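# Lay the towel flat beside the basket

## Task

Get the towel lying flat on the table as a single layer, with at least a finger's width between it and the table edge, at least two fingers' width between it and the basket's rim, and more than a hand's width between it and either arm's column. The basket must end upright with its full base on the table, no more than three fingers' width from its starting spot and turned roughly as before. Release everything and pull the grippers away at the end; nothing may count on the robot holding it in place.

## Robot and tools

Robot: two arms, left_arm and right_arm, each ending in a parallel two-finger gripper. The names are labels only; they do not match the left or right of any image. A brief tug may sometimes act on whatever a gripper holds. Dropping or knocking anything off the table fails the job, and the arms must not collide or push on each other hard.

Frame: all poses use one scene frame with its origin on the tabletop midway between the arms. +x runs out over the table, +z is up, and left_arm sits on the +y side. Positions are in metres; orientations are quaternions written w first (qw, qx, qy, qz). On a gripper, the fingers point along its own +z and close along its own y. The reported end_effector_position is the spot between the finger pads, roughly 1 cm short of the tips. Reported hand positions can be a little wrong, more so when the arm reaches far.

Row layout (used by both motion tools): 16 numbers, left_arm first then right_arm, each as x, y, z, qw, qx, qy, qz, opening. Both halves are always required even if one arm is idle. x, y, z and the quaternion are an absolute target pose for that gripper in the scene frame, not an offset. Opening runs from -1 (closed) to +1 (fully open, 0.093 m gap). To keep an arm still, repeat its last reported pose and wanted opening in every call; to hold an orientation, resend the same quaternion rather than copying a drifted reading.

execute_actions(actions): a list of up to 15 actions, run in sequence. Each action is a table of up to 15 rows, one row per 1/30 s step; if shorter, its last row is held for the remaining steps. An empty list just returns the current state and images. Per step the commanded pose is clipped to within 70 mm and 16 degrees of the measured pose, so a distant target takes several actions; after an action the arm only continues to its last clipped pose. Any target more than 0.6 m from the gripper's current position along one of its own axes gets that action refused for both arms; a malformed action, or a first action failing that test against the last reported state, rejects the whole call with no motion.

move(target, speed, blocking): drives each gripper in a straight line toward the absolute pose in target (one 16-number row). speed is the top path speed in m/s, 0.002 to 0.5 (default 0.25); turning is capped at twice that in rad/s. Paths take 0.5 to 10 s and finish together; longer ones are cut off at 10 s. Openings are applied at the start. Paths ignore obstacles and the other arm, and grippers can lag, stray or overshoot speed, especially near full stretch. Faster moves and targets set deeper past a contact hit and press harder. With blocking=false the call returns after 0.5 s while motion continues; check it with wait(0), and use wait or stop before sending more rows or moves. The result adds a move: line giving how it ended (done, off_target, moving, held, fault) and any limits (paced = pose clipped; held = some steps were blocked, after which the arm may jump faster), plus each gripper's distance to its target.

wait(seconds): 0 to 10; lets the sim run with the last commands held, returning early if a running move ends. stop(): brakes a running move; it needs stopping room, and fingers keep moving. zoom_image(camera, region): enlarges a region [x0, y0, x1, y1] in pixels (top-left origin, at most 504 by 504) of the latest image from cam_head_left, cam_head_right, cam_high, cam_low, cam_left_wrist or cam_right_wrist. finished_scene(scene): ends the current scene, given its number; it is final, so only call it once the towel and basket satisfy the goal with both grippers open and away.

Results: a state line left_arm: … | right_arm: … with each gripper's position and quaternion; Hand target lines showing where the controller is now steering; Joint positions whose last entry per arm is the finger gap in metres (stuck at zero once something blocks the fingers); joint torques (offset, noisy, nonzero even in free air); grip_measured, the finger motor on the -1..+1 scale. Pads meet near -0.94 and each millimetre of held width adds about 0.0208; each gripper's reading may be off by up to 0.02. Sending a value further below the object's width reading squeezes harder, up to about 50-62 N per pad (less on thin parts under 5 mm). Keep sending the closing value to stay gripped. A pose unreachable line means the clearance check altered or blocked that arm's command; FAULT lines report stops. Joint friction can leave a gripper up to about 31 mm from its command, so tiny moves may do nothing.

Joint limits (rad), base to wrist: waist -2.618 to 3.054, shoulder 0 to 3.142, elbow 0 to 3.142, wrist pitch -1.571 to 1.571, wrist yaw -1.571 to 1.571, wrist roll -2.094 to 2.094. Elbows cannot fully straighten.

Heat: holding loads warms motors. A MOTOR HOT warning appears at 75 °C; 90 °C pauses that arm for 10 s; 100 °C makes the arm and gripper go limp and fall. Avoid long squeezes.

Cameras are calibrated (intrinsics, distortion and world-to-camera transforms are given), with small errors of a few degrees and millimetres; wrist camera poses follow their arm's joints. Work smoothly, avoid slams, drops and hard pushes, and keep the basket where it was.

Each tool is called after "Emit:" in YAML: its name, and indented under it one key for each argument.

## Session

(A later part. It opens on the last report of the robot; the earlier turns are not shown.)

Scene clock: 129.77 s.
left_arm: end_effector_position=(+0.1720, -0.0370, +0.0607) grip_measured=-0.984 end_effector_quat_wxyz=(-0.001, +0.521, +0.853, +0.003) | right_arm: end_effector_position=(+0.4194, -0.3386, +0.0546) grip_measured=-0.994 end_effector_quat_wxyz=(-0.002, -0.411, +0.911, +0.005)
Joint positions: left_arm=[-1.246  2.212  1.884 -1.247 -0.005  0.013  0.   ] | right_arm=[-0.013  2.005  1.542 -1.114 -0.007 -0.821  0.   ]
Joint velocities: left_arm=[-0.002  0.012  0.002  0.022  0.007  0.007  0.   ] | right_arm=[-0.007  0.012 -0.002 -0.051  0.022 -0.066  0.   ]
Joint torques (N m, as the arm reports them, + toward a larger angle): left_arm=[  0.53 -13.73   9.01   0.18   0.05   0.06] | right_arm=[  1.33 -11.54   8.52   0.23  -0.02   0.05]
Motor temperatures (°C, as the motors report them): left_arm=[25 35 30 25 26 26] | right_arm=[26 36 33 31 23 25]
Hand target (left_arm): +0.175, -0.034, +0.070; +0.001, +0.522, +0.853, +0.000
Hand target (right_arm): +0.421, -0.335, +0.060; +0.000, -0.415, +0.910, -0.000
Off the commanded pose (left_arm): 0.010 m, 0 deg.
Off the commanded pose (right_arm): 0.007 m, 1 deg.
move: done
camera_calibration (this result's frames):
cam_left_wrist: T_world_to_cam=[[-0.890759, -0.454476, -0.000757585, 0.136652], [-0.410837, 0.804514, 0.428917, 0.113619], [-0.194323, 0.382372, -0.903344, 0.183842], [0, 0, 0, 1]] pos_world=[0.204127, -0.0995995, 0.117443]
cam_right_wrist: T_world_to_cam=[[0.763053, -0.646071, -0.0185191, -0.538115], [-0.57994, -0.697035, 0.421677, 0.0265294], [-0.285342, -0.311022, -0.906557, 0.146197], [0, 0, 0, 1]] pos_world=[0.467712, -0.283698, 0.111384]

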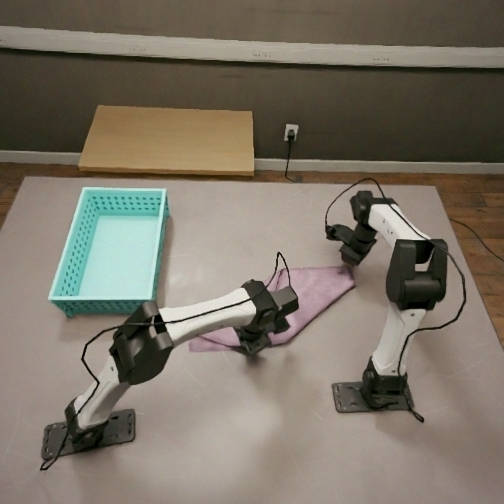

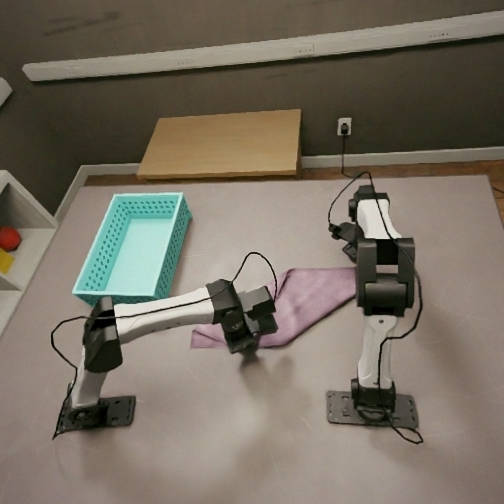

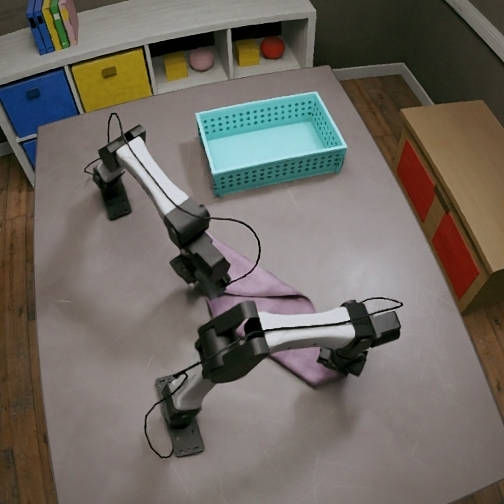

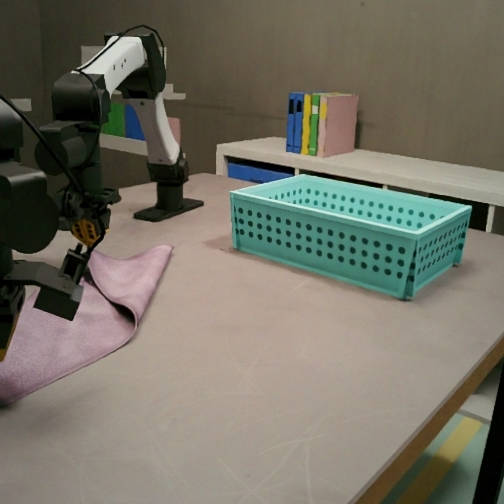

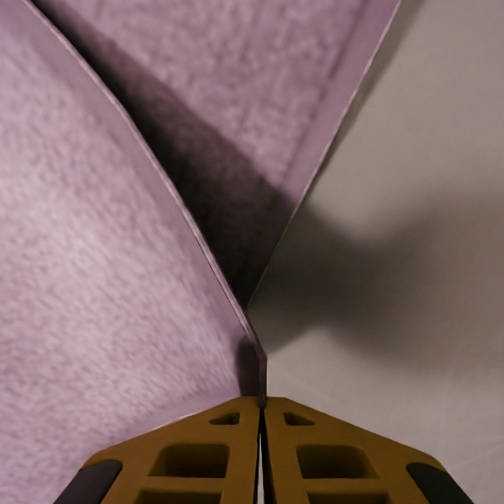

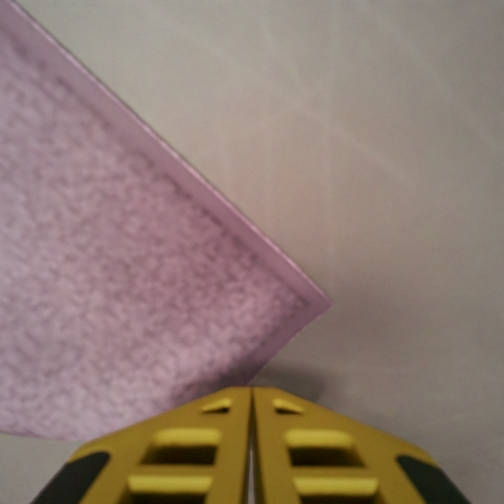

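Emit:
move:
  target: [0.24,0.02,0.13,0,0.522,0.853,0,-1, 0.43,-0.346,0.03,-0.043,-0.413,0.905,0.094,-0.25]
  speed: 0.1

Emit:
move:
  target: [0.24,0.02,0.13,0,0.522,0.853,0,-1, 0.428,-0.344,-0.008,-0.043,-0.413,0.905,0.094,-0.25]
  speed: 0.04

Scene clock: 162.23 s.
left_arm: end_effector_position=(+0.2395, +0.0183, +0.1206) grip_measured=-0.984 end_effector_quat_wxyz=(-0.001, +0.519, +0.855, +0.003) | right_arm: end_effector_position=(+0.4297, -0.3446, +0.0344) grip_measured=-0.253 end_effector_quat_wxyz=(-0.038, -0.415, +0.905, +0.084)
Joint positions: left_arm=[-1.041  2.177  2.066 -1.463 -0.005  0.214  0.   ] | right_arm=[-0.077  2.192  1.732 -1.256 -0.116 -0.906  0.033]
Joint velocities: left_arm=[-0.007  0.012 -0.002  0.022  0.066 -0.007  0.   ] | right_arm=[-0.002 -0.002  0.002  0.007  0.081 -0.037 -0.   ]
Joint torques (N m, as the arm reports them, + toward a larger angle): left_arm=[  0.32 -13.41   9.15   0.18   0.02   0.06] | right_arm=[ -0.11 -10.57   8.4   -0.08  -0.27  -0.13]
Motor temperatures (°C, as the motors report them): left_arm=[25 45 33 24 26 26] | right_arm=[26 40 35 30 23 25]
Hand target (left_arm): +0.240, +0.022, +0.130; +0.003, +0.522, +0.853, +0.002
Hand target (right_arm): +0.430, -0.346, +0.030; -0.042, -0.413, +0.905, +0.094
Off the commanded pose (left_arm): 0.010 m, 0 deg.
Off the commanded pose (right_arm): 0.005 m, 1 deg.
move: done
camera_calibration (this result's frames):
cam_left_wrist: T_world_to_cam=[[-0.888843, -0.458213, -0.0000320395, 0.221459], [-0.413997, 0.803042, 0.428637, 0.0719632], [-0.196381, 0.381004, -0.903477, 0.23043], [0, 0, 0, 1]] pos_world=[0.271887, -0.0441089, 0.177349]
cam_right_wrist: T_world_to_cam=[[0.757084, -0.624195, -0.192885, -0.534032], [-0.515728, -0.752242, 0.410069, -0.00937613], [-0.401059, -0.210981, -0.891425, 0.212583], [0, 0, 0, 1]] pos_world=[0.48473, -0.295542, 0.0903396]

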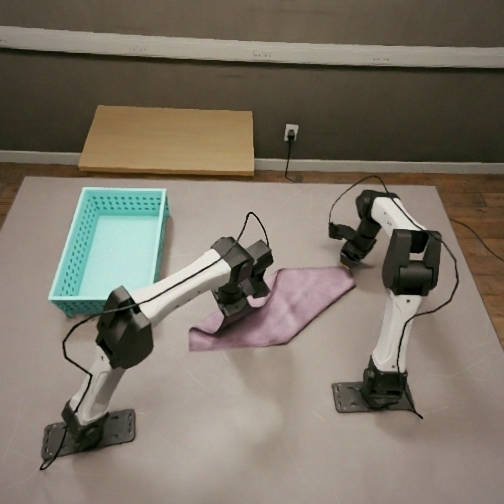

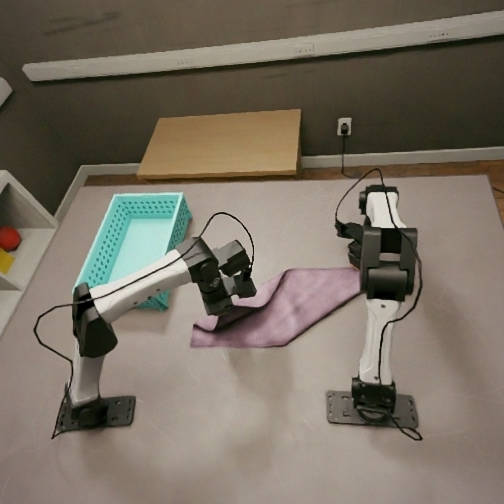

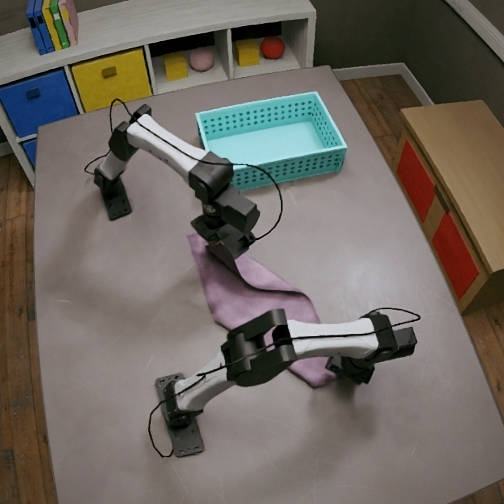

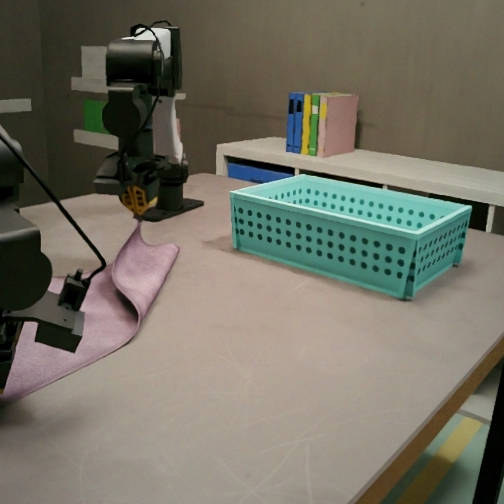

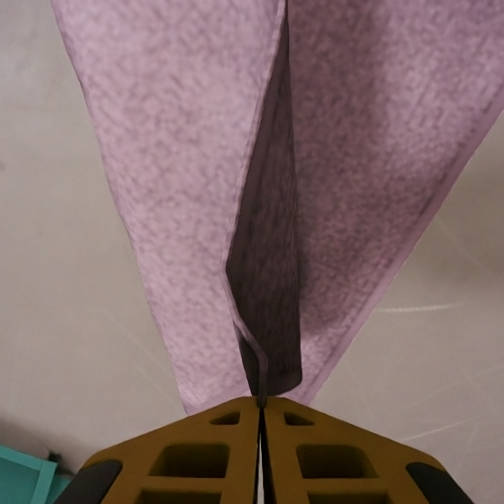

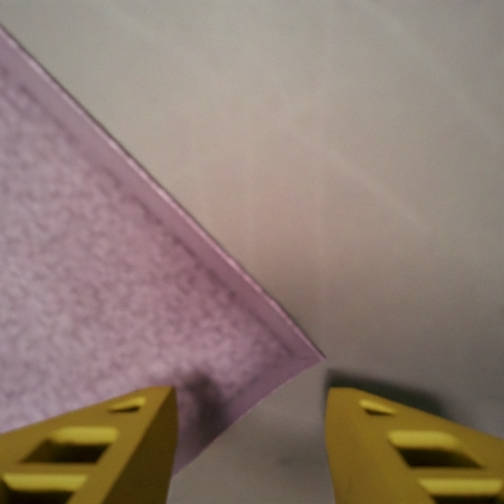

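Scene clock: 163.53 s.
left_arm: end_effector_position=(+0.2400, +0.0177, +0.1247) grip_measured=-0.984 end_effector_quat_wxyz=(+0.002, +0.520, +0.854, +0.002) | right_arm: end_effector_position=(+0.4323, -0.3447, +0.0113) grip_measured=-0.253 end_effector_quat_wxyz=(-0.033, -0.416, +0.905, +0.082)
Joint positions: left_arm=[-1.041  2.177  2.082 -1.474 -0.005  0.215  0.   ] | right_arm=[-0.077  2.217  1.679 -1.167 -0.116 -0.906  0.033]
Joint velocities: left_arm=[-0.022  0.002 -0.012 -0.022 -0.037  0.037  0.   ] | right_arm=[ 0.007  0.007 -0.007  0.022 -0.022 -0.007 -0.   ]
Joint torques (N m, as the arm reports them, + toward a larger angle): left_arm=[  0.18 -12.61   9.14   0.2    0.07   0.06] | right_arm=[ 0.19 -9.91  4.71  0.35 -0.27 -0.03]
Motor temperatures (°C, as the motors report them): left_arm=[25 46 33 24 26 26] | right_arm=[26 40 35 30 23 25]
Hand target (left_arm): +0.240, +0.020, +0.130; +0.000, +0.522, +0.853, +0.000
Hand target (right_arm): +0.427, -0.344, -0.007; -0.043, -0.413, +0.905, +0.094
Off the commanded pose (left_arm): 0.006 m, 0 deg.
Off the commanded pose (right_arm): 0.020 m, 2 deg.
move: off_target (right_arm)
camera_calibration (this result's frames):
cam_left_wrist: T_world_to_cam=[[-0.889015, -0.457876, -0.00126364, 0.221825], [-0.415247, 0.805076, 0.423583, 0.0718246], [-0.192932, 0.377097, -0.905856, 0.234014], [0, 0, 0, 1]] pos_world=[0.272179, -0.0445017, 0.18184]
cam_right_wrist: T_world_to_cam=[[0.759028, -0.624266, -0.184847, -0.541503], [-0.519923, -0.752088, 0.405023, 0.00331895], [-0.391863, -0.211318, -0.895426, 0.188949], [0, 0, 0, 1]] pos_world=[0.486784, -0.295618, 0.0677507]

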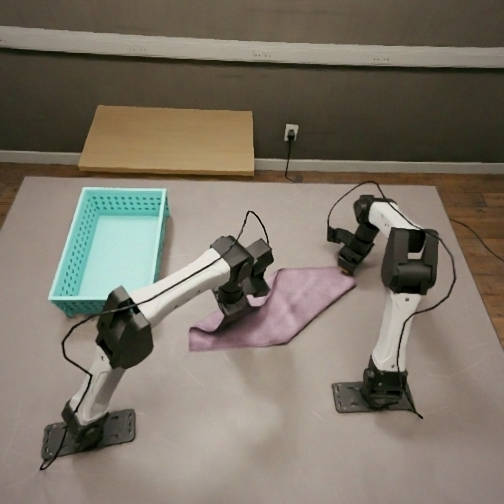

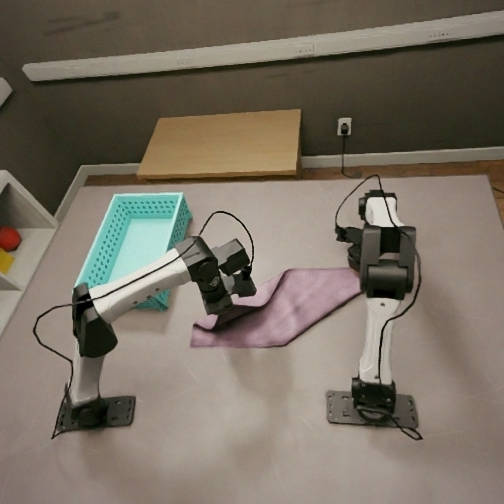

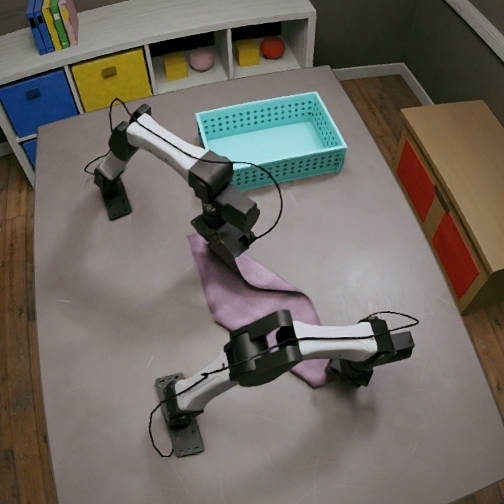

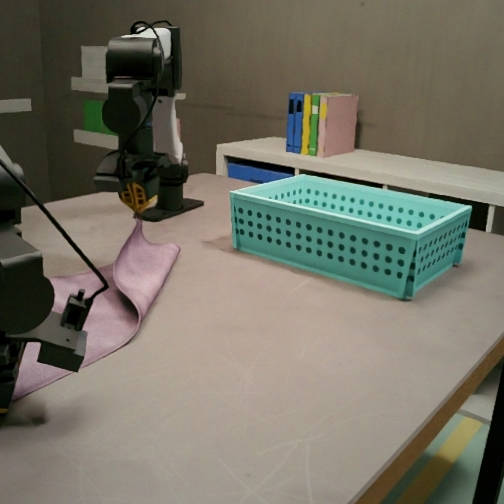

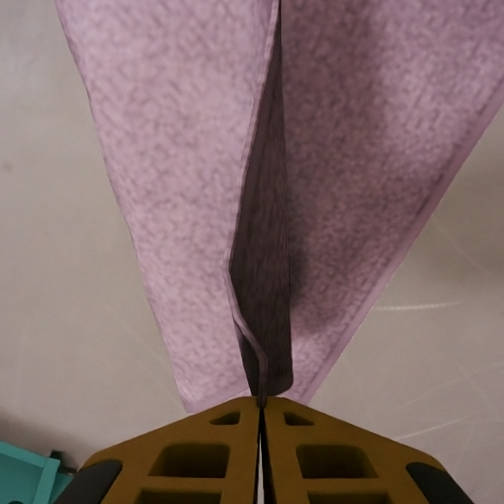

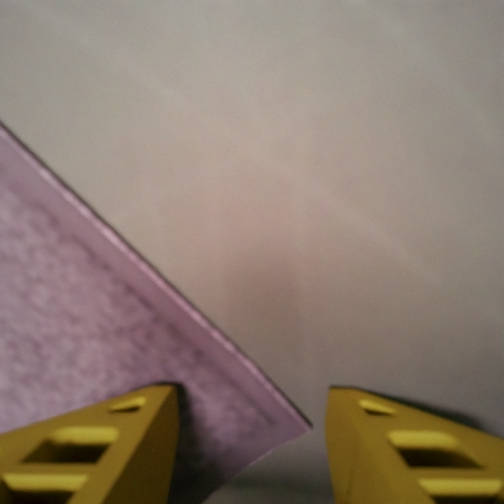

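Emit:
execute_actions:
  actions:
    - [[0.24,0.02,0.13,0,0.522,0.853,0,-1, 0.428,-0.344,-0.012,-0.043,-0.413,0.905,0.094,-0.5]]
    - [[0.24,0.02,0.13,0,0.522,0.853,0,-1, 0.428,-0.344,-0.014,-0.043,-0.413,0.905,0.094,-0.75]]
    - [[0.24,0.02,0.13,0,0.522,0.853,0,-1, 0.428,-0.344,-0.014,-0.043,-0.413,0.905,0.094,-1]]

Scene clock: 169.67 s.
left_arm: end_effector_position=(+0.2398, +0.0180, +0.1247) grip_measured=-0.984 end_effector_quat_wxyz=(+0.001, +0.520, +0.854, +0.002) | right_arm: end_effector_position=(+0.4381, -0.3463, +0.0090) grip_measured=-0.994 end_effector_quat_wxyz=(-0.023, -0.416, +0.906, +0.076)
Joint positions: left_arm=[-1.041  2.177  2.082 -1.475 -0.005  0.215  0.   ] | right_arm=[-0.08   2.218  1.675 -1.137 -0.114 -0.906  0.   ]
Joint velocities: left_arm=[ 0.002  0.002  0.007  0.007 -0.066  0.051  0.   ] | right_arm=[-0.007  0.007 -0.007 -0.022  0.051 -0.037  0.   ]
Joint torques (N m, as the arm reports them, + toward a larger angle): left_arm=[  0.18 -12.61   9.19   0.18   0.08   0.05] | right_arm=[ 0.43 -9.38  4.22  0.25 -0.29 -0.03]
Motor temperatures (°C, as the motors report them): left_arm=[25 46 33 24 26 26] | right_arm=[26 40 34 30 23 25]
Hand target (left_arm): +0.240, +0.020, +0.130; +0.000, +0.522, +0.853, +0.000
Hand target (right_arm): +0.427, -0.344, -0.013; -0.043, -0.413, +0.905, +0.094
Off the commanded pose (left_arm): 0.006 m, 0 deg.
Off the commanded pose (right_arm): 0.025 m, 3 deg.
camera_calibration (this result's frames):
cam_left_wrist: T_world_to_cam=[[-0.889016, -0.457875, -0.000934796, 0.221705], [-0.414833, 0.804578, 0.424933, 0.0712392], [-0.193814, 0.37816, -0.905224, 0.233974], [0, 0, 0, 1]] pos_world=[0.271999, -0.0442842, 0.181735]
cam_right_wrist: T_world_to_cam=[[0.762083, -0.626352, -0.164051, -0.549572], [-0.531325, -0.749763, 0.394398, 0.0118838], [-0.370031, -0.2134, -0.904178, 0.178649], [0, 0, 0, 1]] pos_world=[0.49124, -0.297192, 0.0666861]

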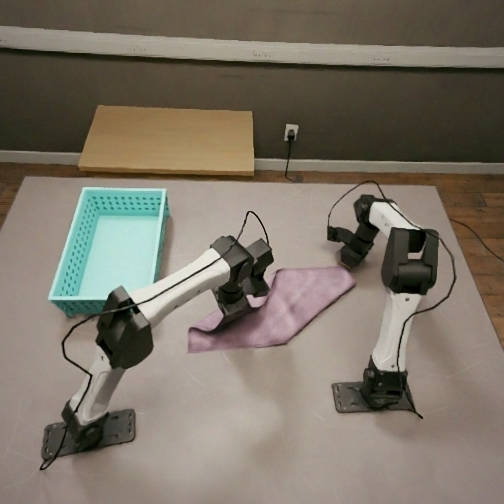

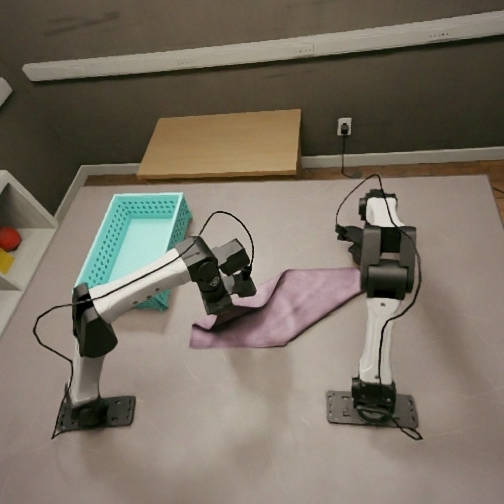

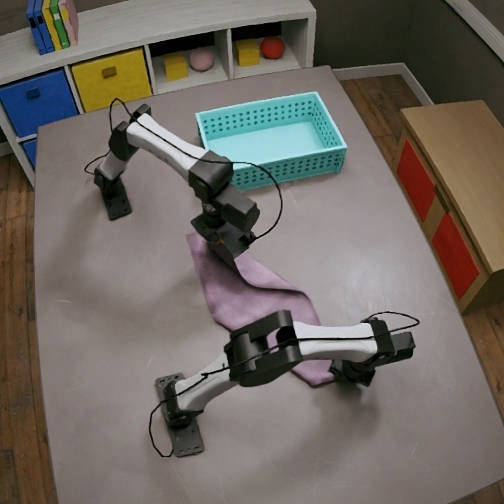

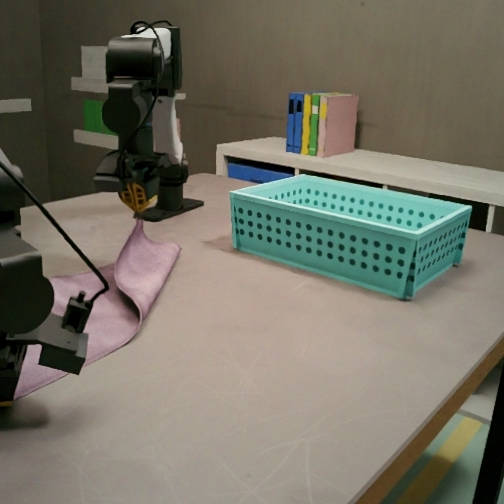

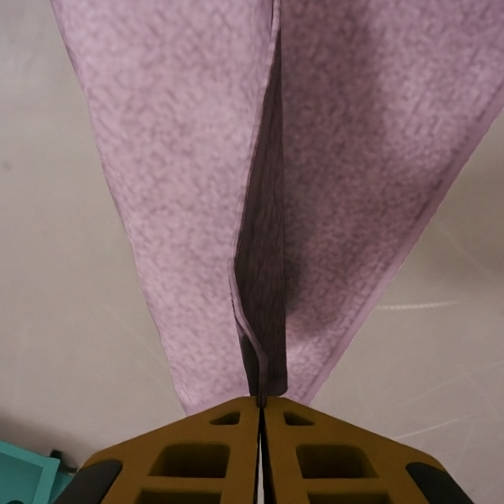

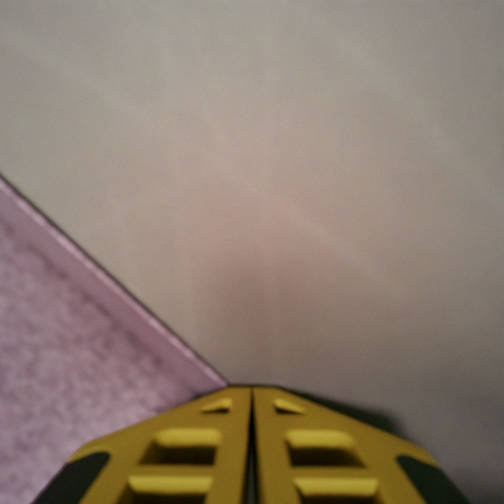

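Emit:
move:
  target: [0.24,0.02,0.13,0,0.522,0.853,0,-1, 0.415,-0.33,0.045,-0.018,-0.415,0.909,0.04,0.0]
  speed: 0.08

Scene clock: 181.83 s.
left_arm: end_effector_position=(+0.2398, +0.0180, +0.1247) grip_measured=-0.984 end_effector_quat_wxyz=(+0.001, +0.520, +0.854, +0.002) | right_arm: end_effector_position=(+0.4243, -0.3305, +0.0491) grip_measured=-0.003 end_effector_quat_wxyz=(-0.003, -0.415, +0.909, +0.041)
Joint positions: left_arm=[-1.041  2.177  2.082 -1.475 -0.005  0.215  0.   ] | right_arm=[-0.021  2.059  1.596 -1.146 -0.072 -0.839  0.045]
Joint velocities: left_arm=[-0.027  0.007 -0.017  0.022  0.037 -0.051  0.   ] | right_arm=[-0.017  0.012 -0.007 -0.037  0.037  0.007  0.001]
Joint torques (N m, as the arm reports them, + toward a larger angle): left_arm=[  0.19 -12.59   9.19   0.18   0.07   0.05] | right_arm=[  0.9  -12.01   5.4    0.2   -0.06   0.05]
Motor temperatures (°C, as the motors report them): left_arm=[25 47 34 24 26 26] | right_arm=[26 39 33 30 23 25]
Hand target (left_arm): +0.240, +0.020, +0.130; +0.000, +0.522, +0.853, -0.000
Hand target (right_arm): +0.415, -0.330, +0.045; -0.018, -0.415, +0.909, +0.040
Off the commanded pose (left_arm): 0.006 m, 0 deg.
Off the commanded pose (right_arm): 0.010 m, 2 deg.
move: done
camera_calibration (this result's frames):
cam_left_wrist: T_world_to_cam=[[-0.889016, -0.457875, -0.000934796, 0.221705], [-0.414833, 0.804578, 0.424933, 0.0712392], [-0.193814, 0.37816, -0.905224, 0.233974], [0, 0, 0, 1]] pos_world=[0.271999, -0.0442842, 0.181735]
cam_right_wrist: T_world_to_cam=[[0.767288, -0.635684, -0.0847043, -0.531786], [-0.560132, -0.728618, 0.394168, 0.0198518], [-0.312283, -0.254995, -0.915127, 0.17552], [0, 0, 0, 1]] pos_world=[0.473965, -0.278827, 0.107753]

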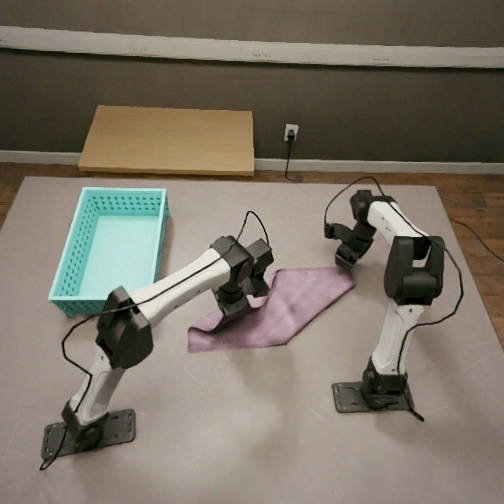

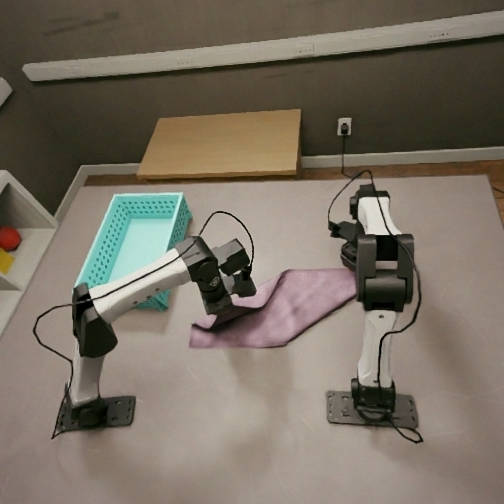

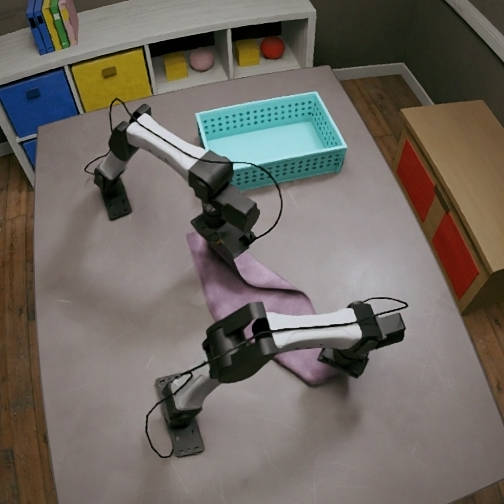

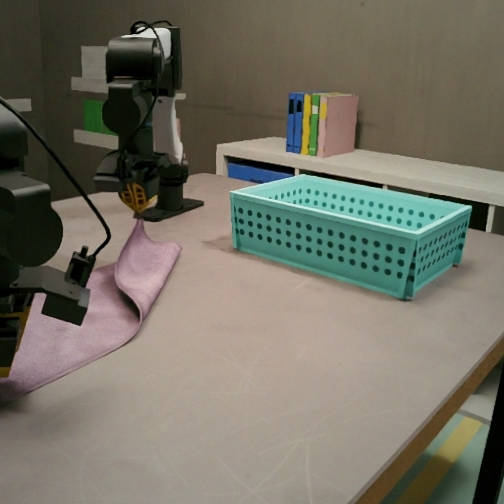

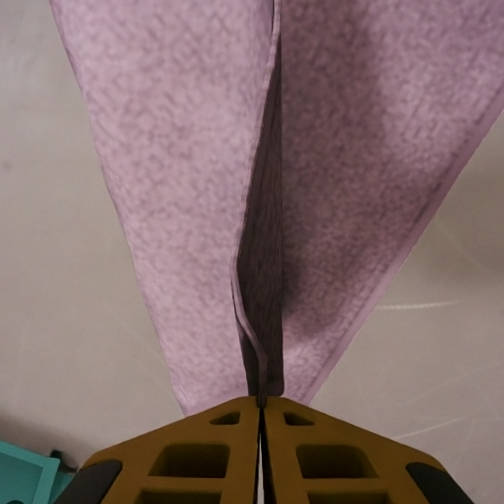

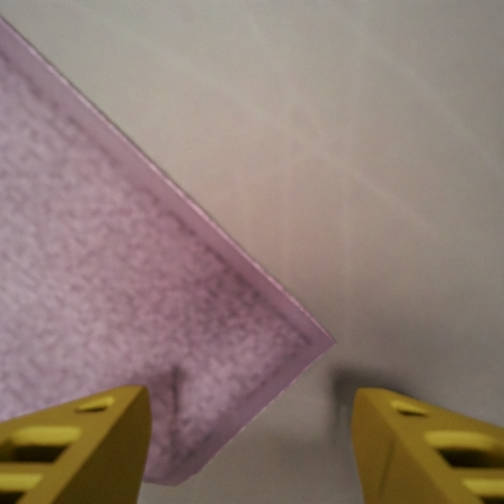

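Emit:
move:
  target: [0.24,0.02,0.13,0,0.522,0.853,0,-1, 0.416,-0.336,-0.012,-0.018,-0.415,0.909,0.04,0.0]
  speed: 0.05

Emit:
execute_actions:
  actions:
    - [[0.24,0.02,0.13,0,0.522,0.853,0,-1, 0.416,-0.336,-0.014,-0.018,-0.415,0.909,0.04,-0.3]]
    - [[0.24,0.02,0.13,0,0.522,0.853,0,-1, 0.416,-0.336,-0.014,-0.018,-0.415,0.909,0.04,-0.6]]

Scene clock: 189.83 s.
left_arm: end_effector_position=(+0.2398, +0.0180, +0.1247) grip_measured=-0.984 end_effector_quat_wxyz=(+0.001, +0.520, +0.854, +0.002) | right_arm: end_effector_position=(+0.4218, -0.3311, +0.0091) grip_measured=-0.003 end_effector_quat_wxyz=(-0.001, -0.416, +0.908, +0.038)
Joint positions: left_arm=[-1.041  2.177  2.082 -1.475 -0.005  0.215  0.   ] | right_arm=[-0.021  2.09   1.477 -0.991 -0.069 -0.841  0.045]
Joint velocities: left_arm=[-0.017 -0.007 -0.007  0.007  0.066  0.022  0.   ] | right_arm=[-0.007 -0.007  0.002 -0.037 -0.095  0.037 -0.001]
Joint torques (N m, as the arm reports them, + toward a larger angle): left_arm=[  0.19 -12.6    9.18   0.18   0.08   0.05] | right_arm=[-0.09 -8.75  4.46  0.59 -0.03 -0.08]
Motor temperatures (°C, as the motors report them): left_arm=[25 48 34 24 26 26] | right_arm=[26 40 33 30 23 25]
Hand target (left_arm): +0.240, +0.020, +0.130; +0.000, +0.522, +0.853, +0.000
Hand target (right_arm): +0.414, -0.336, -0.011; -0.018, -0.415, +0.909, +0.040
Off the commanded pose (left_arm): 0.006 m, 0 deg.
Off the commanded pose (right_arm): 0.022 m, 2 deg.
move: off_target (right_arm)
camera_calibration (this result's frames):
cam_left_wrist: T_world_to_cam=[[-0.889016, -0.457875, -0.000934796, 0.221705], [-0.414833, 0.804578, 0.424933, 0.0712392], [-0.193814, 0.37816, -0.905224, 0.233974], [0, 0, 0, 1]] pos_world=[0.271999, -0.0442842, 0.181735]
cam_right_wrist: T_world_to_cam=[[0.769055, -0.634395, -0.0780925, -0.534029], [-0.56099, -0.728472, 0.393216, 0.0341962], [-0.306342, -0.258596, -0.916124, 0.134233], [0, 0, 0, 1]] pos_world=[0.471002, -0.279162, 0.0678239]

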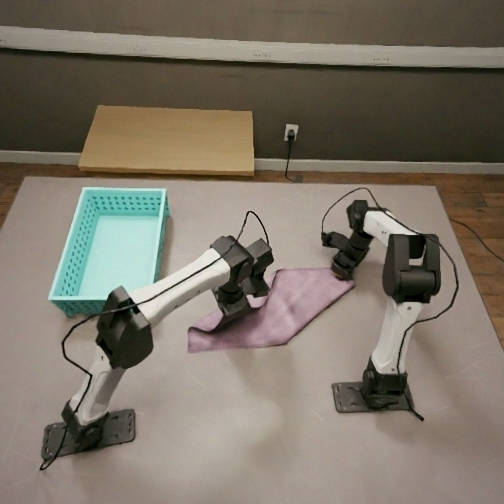

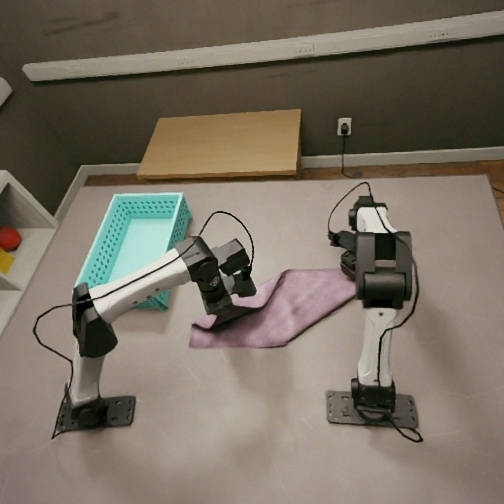

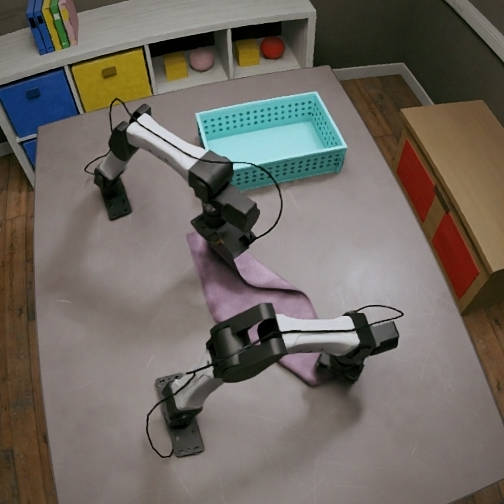

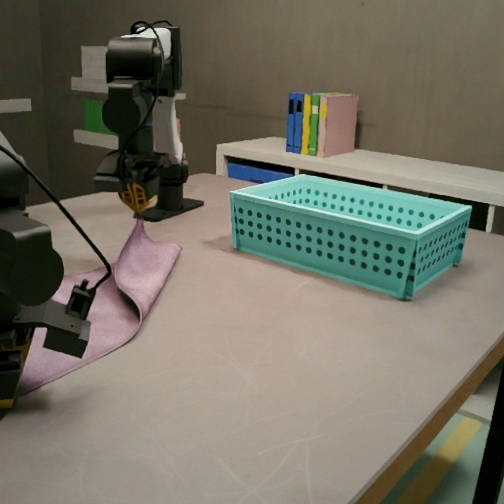

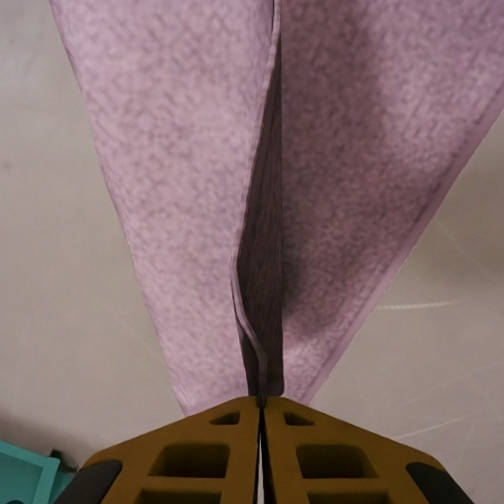

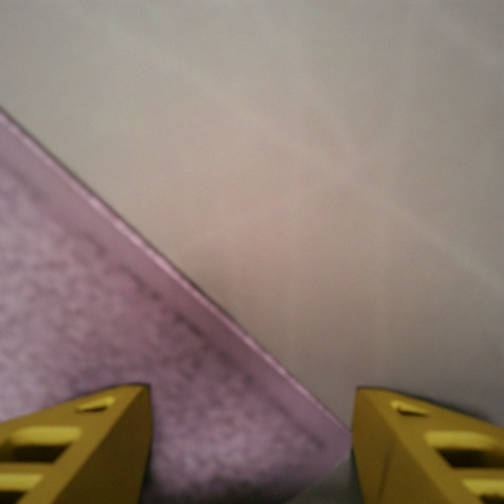

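Scene clock: 190.83 s.
left_arm: end_effector_position=(+0.2397, +0.0181, +0.1247) grip_measured=-0.984 end_effector_quat_wxyz=(+0.001, +0.520, +0.854, +0.002) | right_arm: end_effector_position=(+0.4255, -0.3329, +0.0085) grip_measured=-0.597 end_effector_quat_wxyz=(+0.005, -0.416, +0.909, +0.033)
Joint positions: left_arm=[-1.041  2.177  2.082 -1.476 -0.005  0.215  0.   ] | right_arm=[-0.024  2.09   1.475 -0.973 -0.065 -0.842  0.017]
Joint velocities: left_arm=[-0.012  0.002 -0.012 -0.022 -0.007  0.051  0.   ] | right_arm=[ 0.027  0.012  0.017 -0.037  0.007  0.037  0.   ]
Joint torques (N m, as the arm reports them, + toward a larger angle): left_arm=[  0.19 -12.6    9.18   0.18   0.08   0.05] | right_arm=[ 0.17 -8.48  4.57  0.52 -0.08 -0.07]
Motor temperatures (°C, as the motors report them): left_arm=[25 48 34 24 26 26] | right_arm=[26 40 33 30 23 25]
Hand target (left_arm): +0.240, +0.020, +0.130; +0.000, +0.522, +0.853, +0.000
Hand target (right_arm): +0.415, -0.336, -0.013; -0.018, -0.415, +0.909, +0.040
Off the commanded pose (left_arm): 0.006 m, 0 deg.
Off the commanded pose (right_arm): 0.025 m, 3 deg.
camera_calibration (this result's frames):
cam_left_wrist: T_world_to_cam=[[-0.889016, -0.457875, -0.000852585, 0.221674], [-0.41473, 0.804453, 0.42527, 0.0710929], [-0.194035, 0.378426, -0.905066, 0.233964], [0, 0, 0, 1]] pos_world=[0.271954, -0.0442298, 0.181708]
cam_right_wrist: T_world_to_cam=[[0.768781, -0.636352, -0.0634968, -0.538701], [-0.568731, -0.725717, 0.387144, 0.0394413], [-0.29244, -0.261516, -0.91983, 0.127499], [0, 0, 0, 1]] pos_world=[0.47386, -0.280837, 0.0678018]

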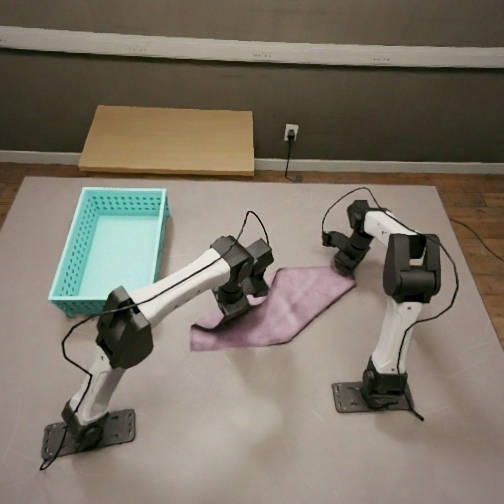

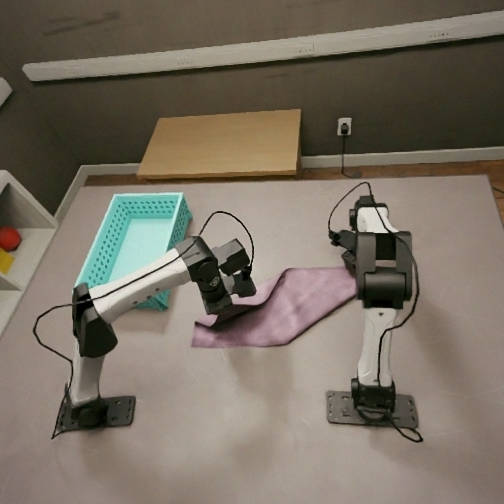

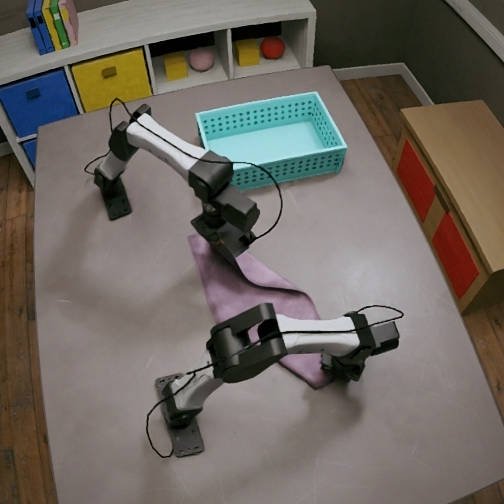

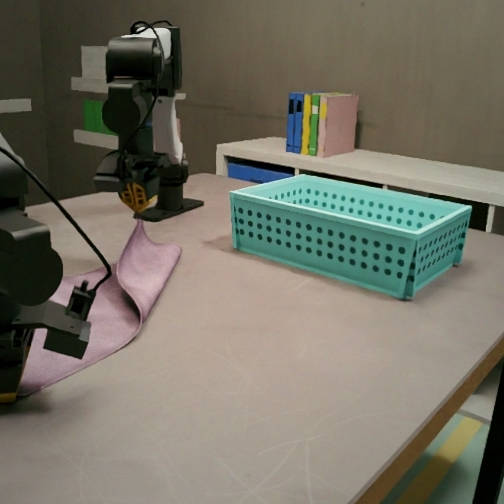

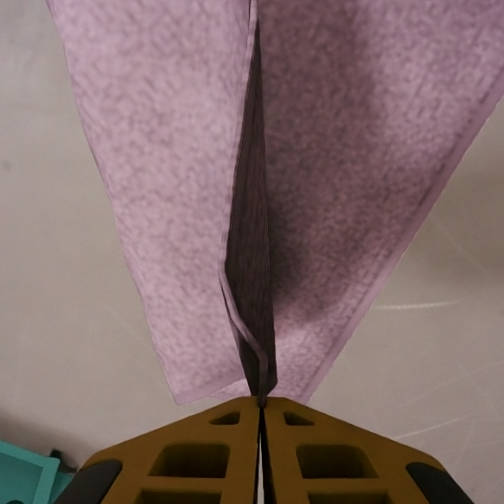

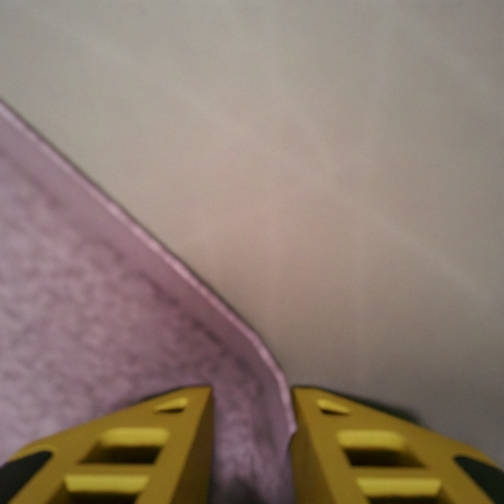

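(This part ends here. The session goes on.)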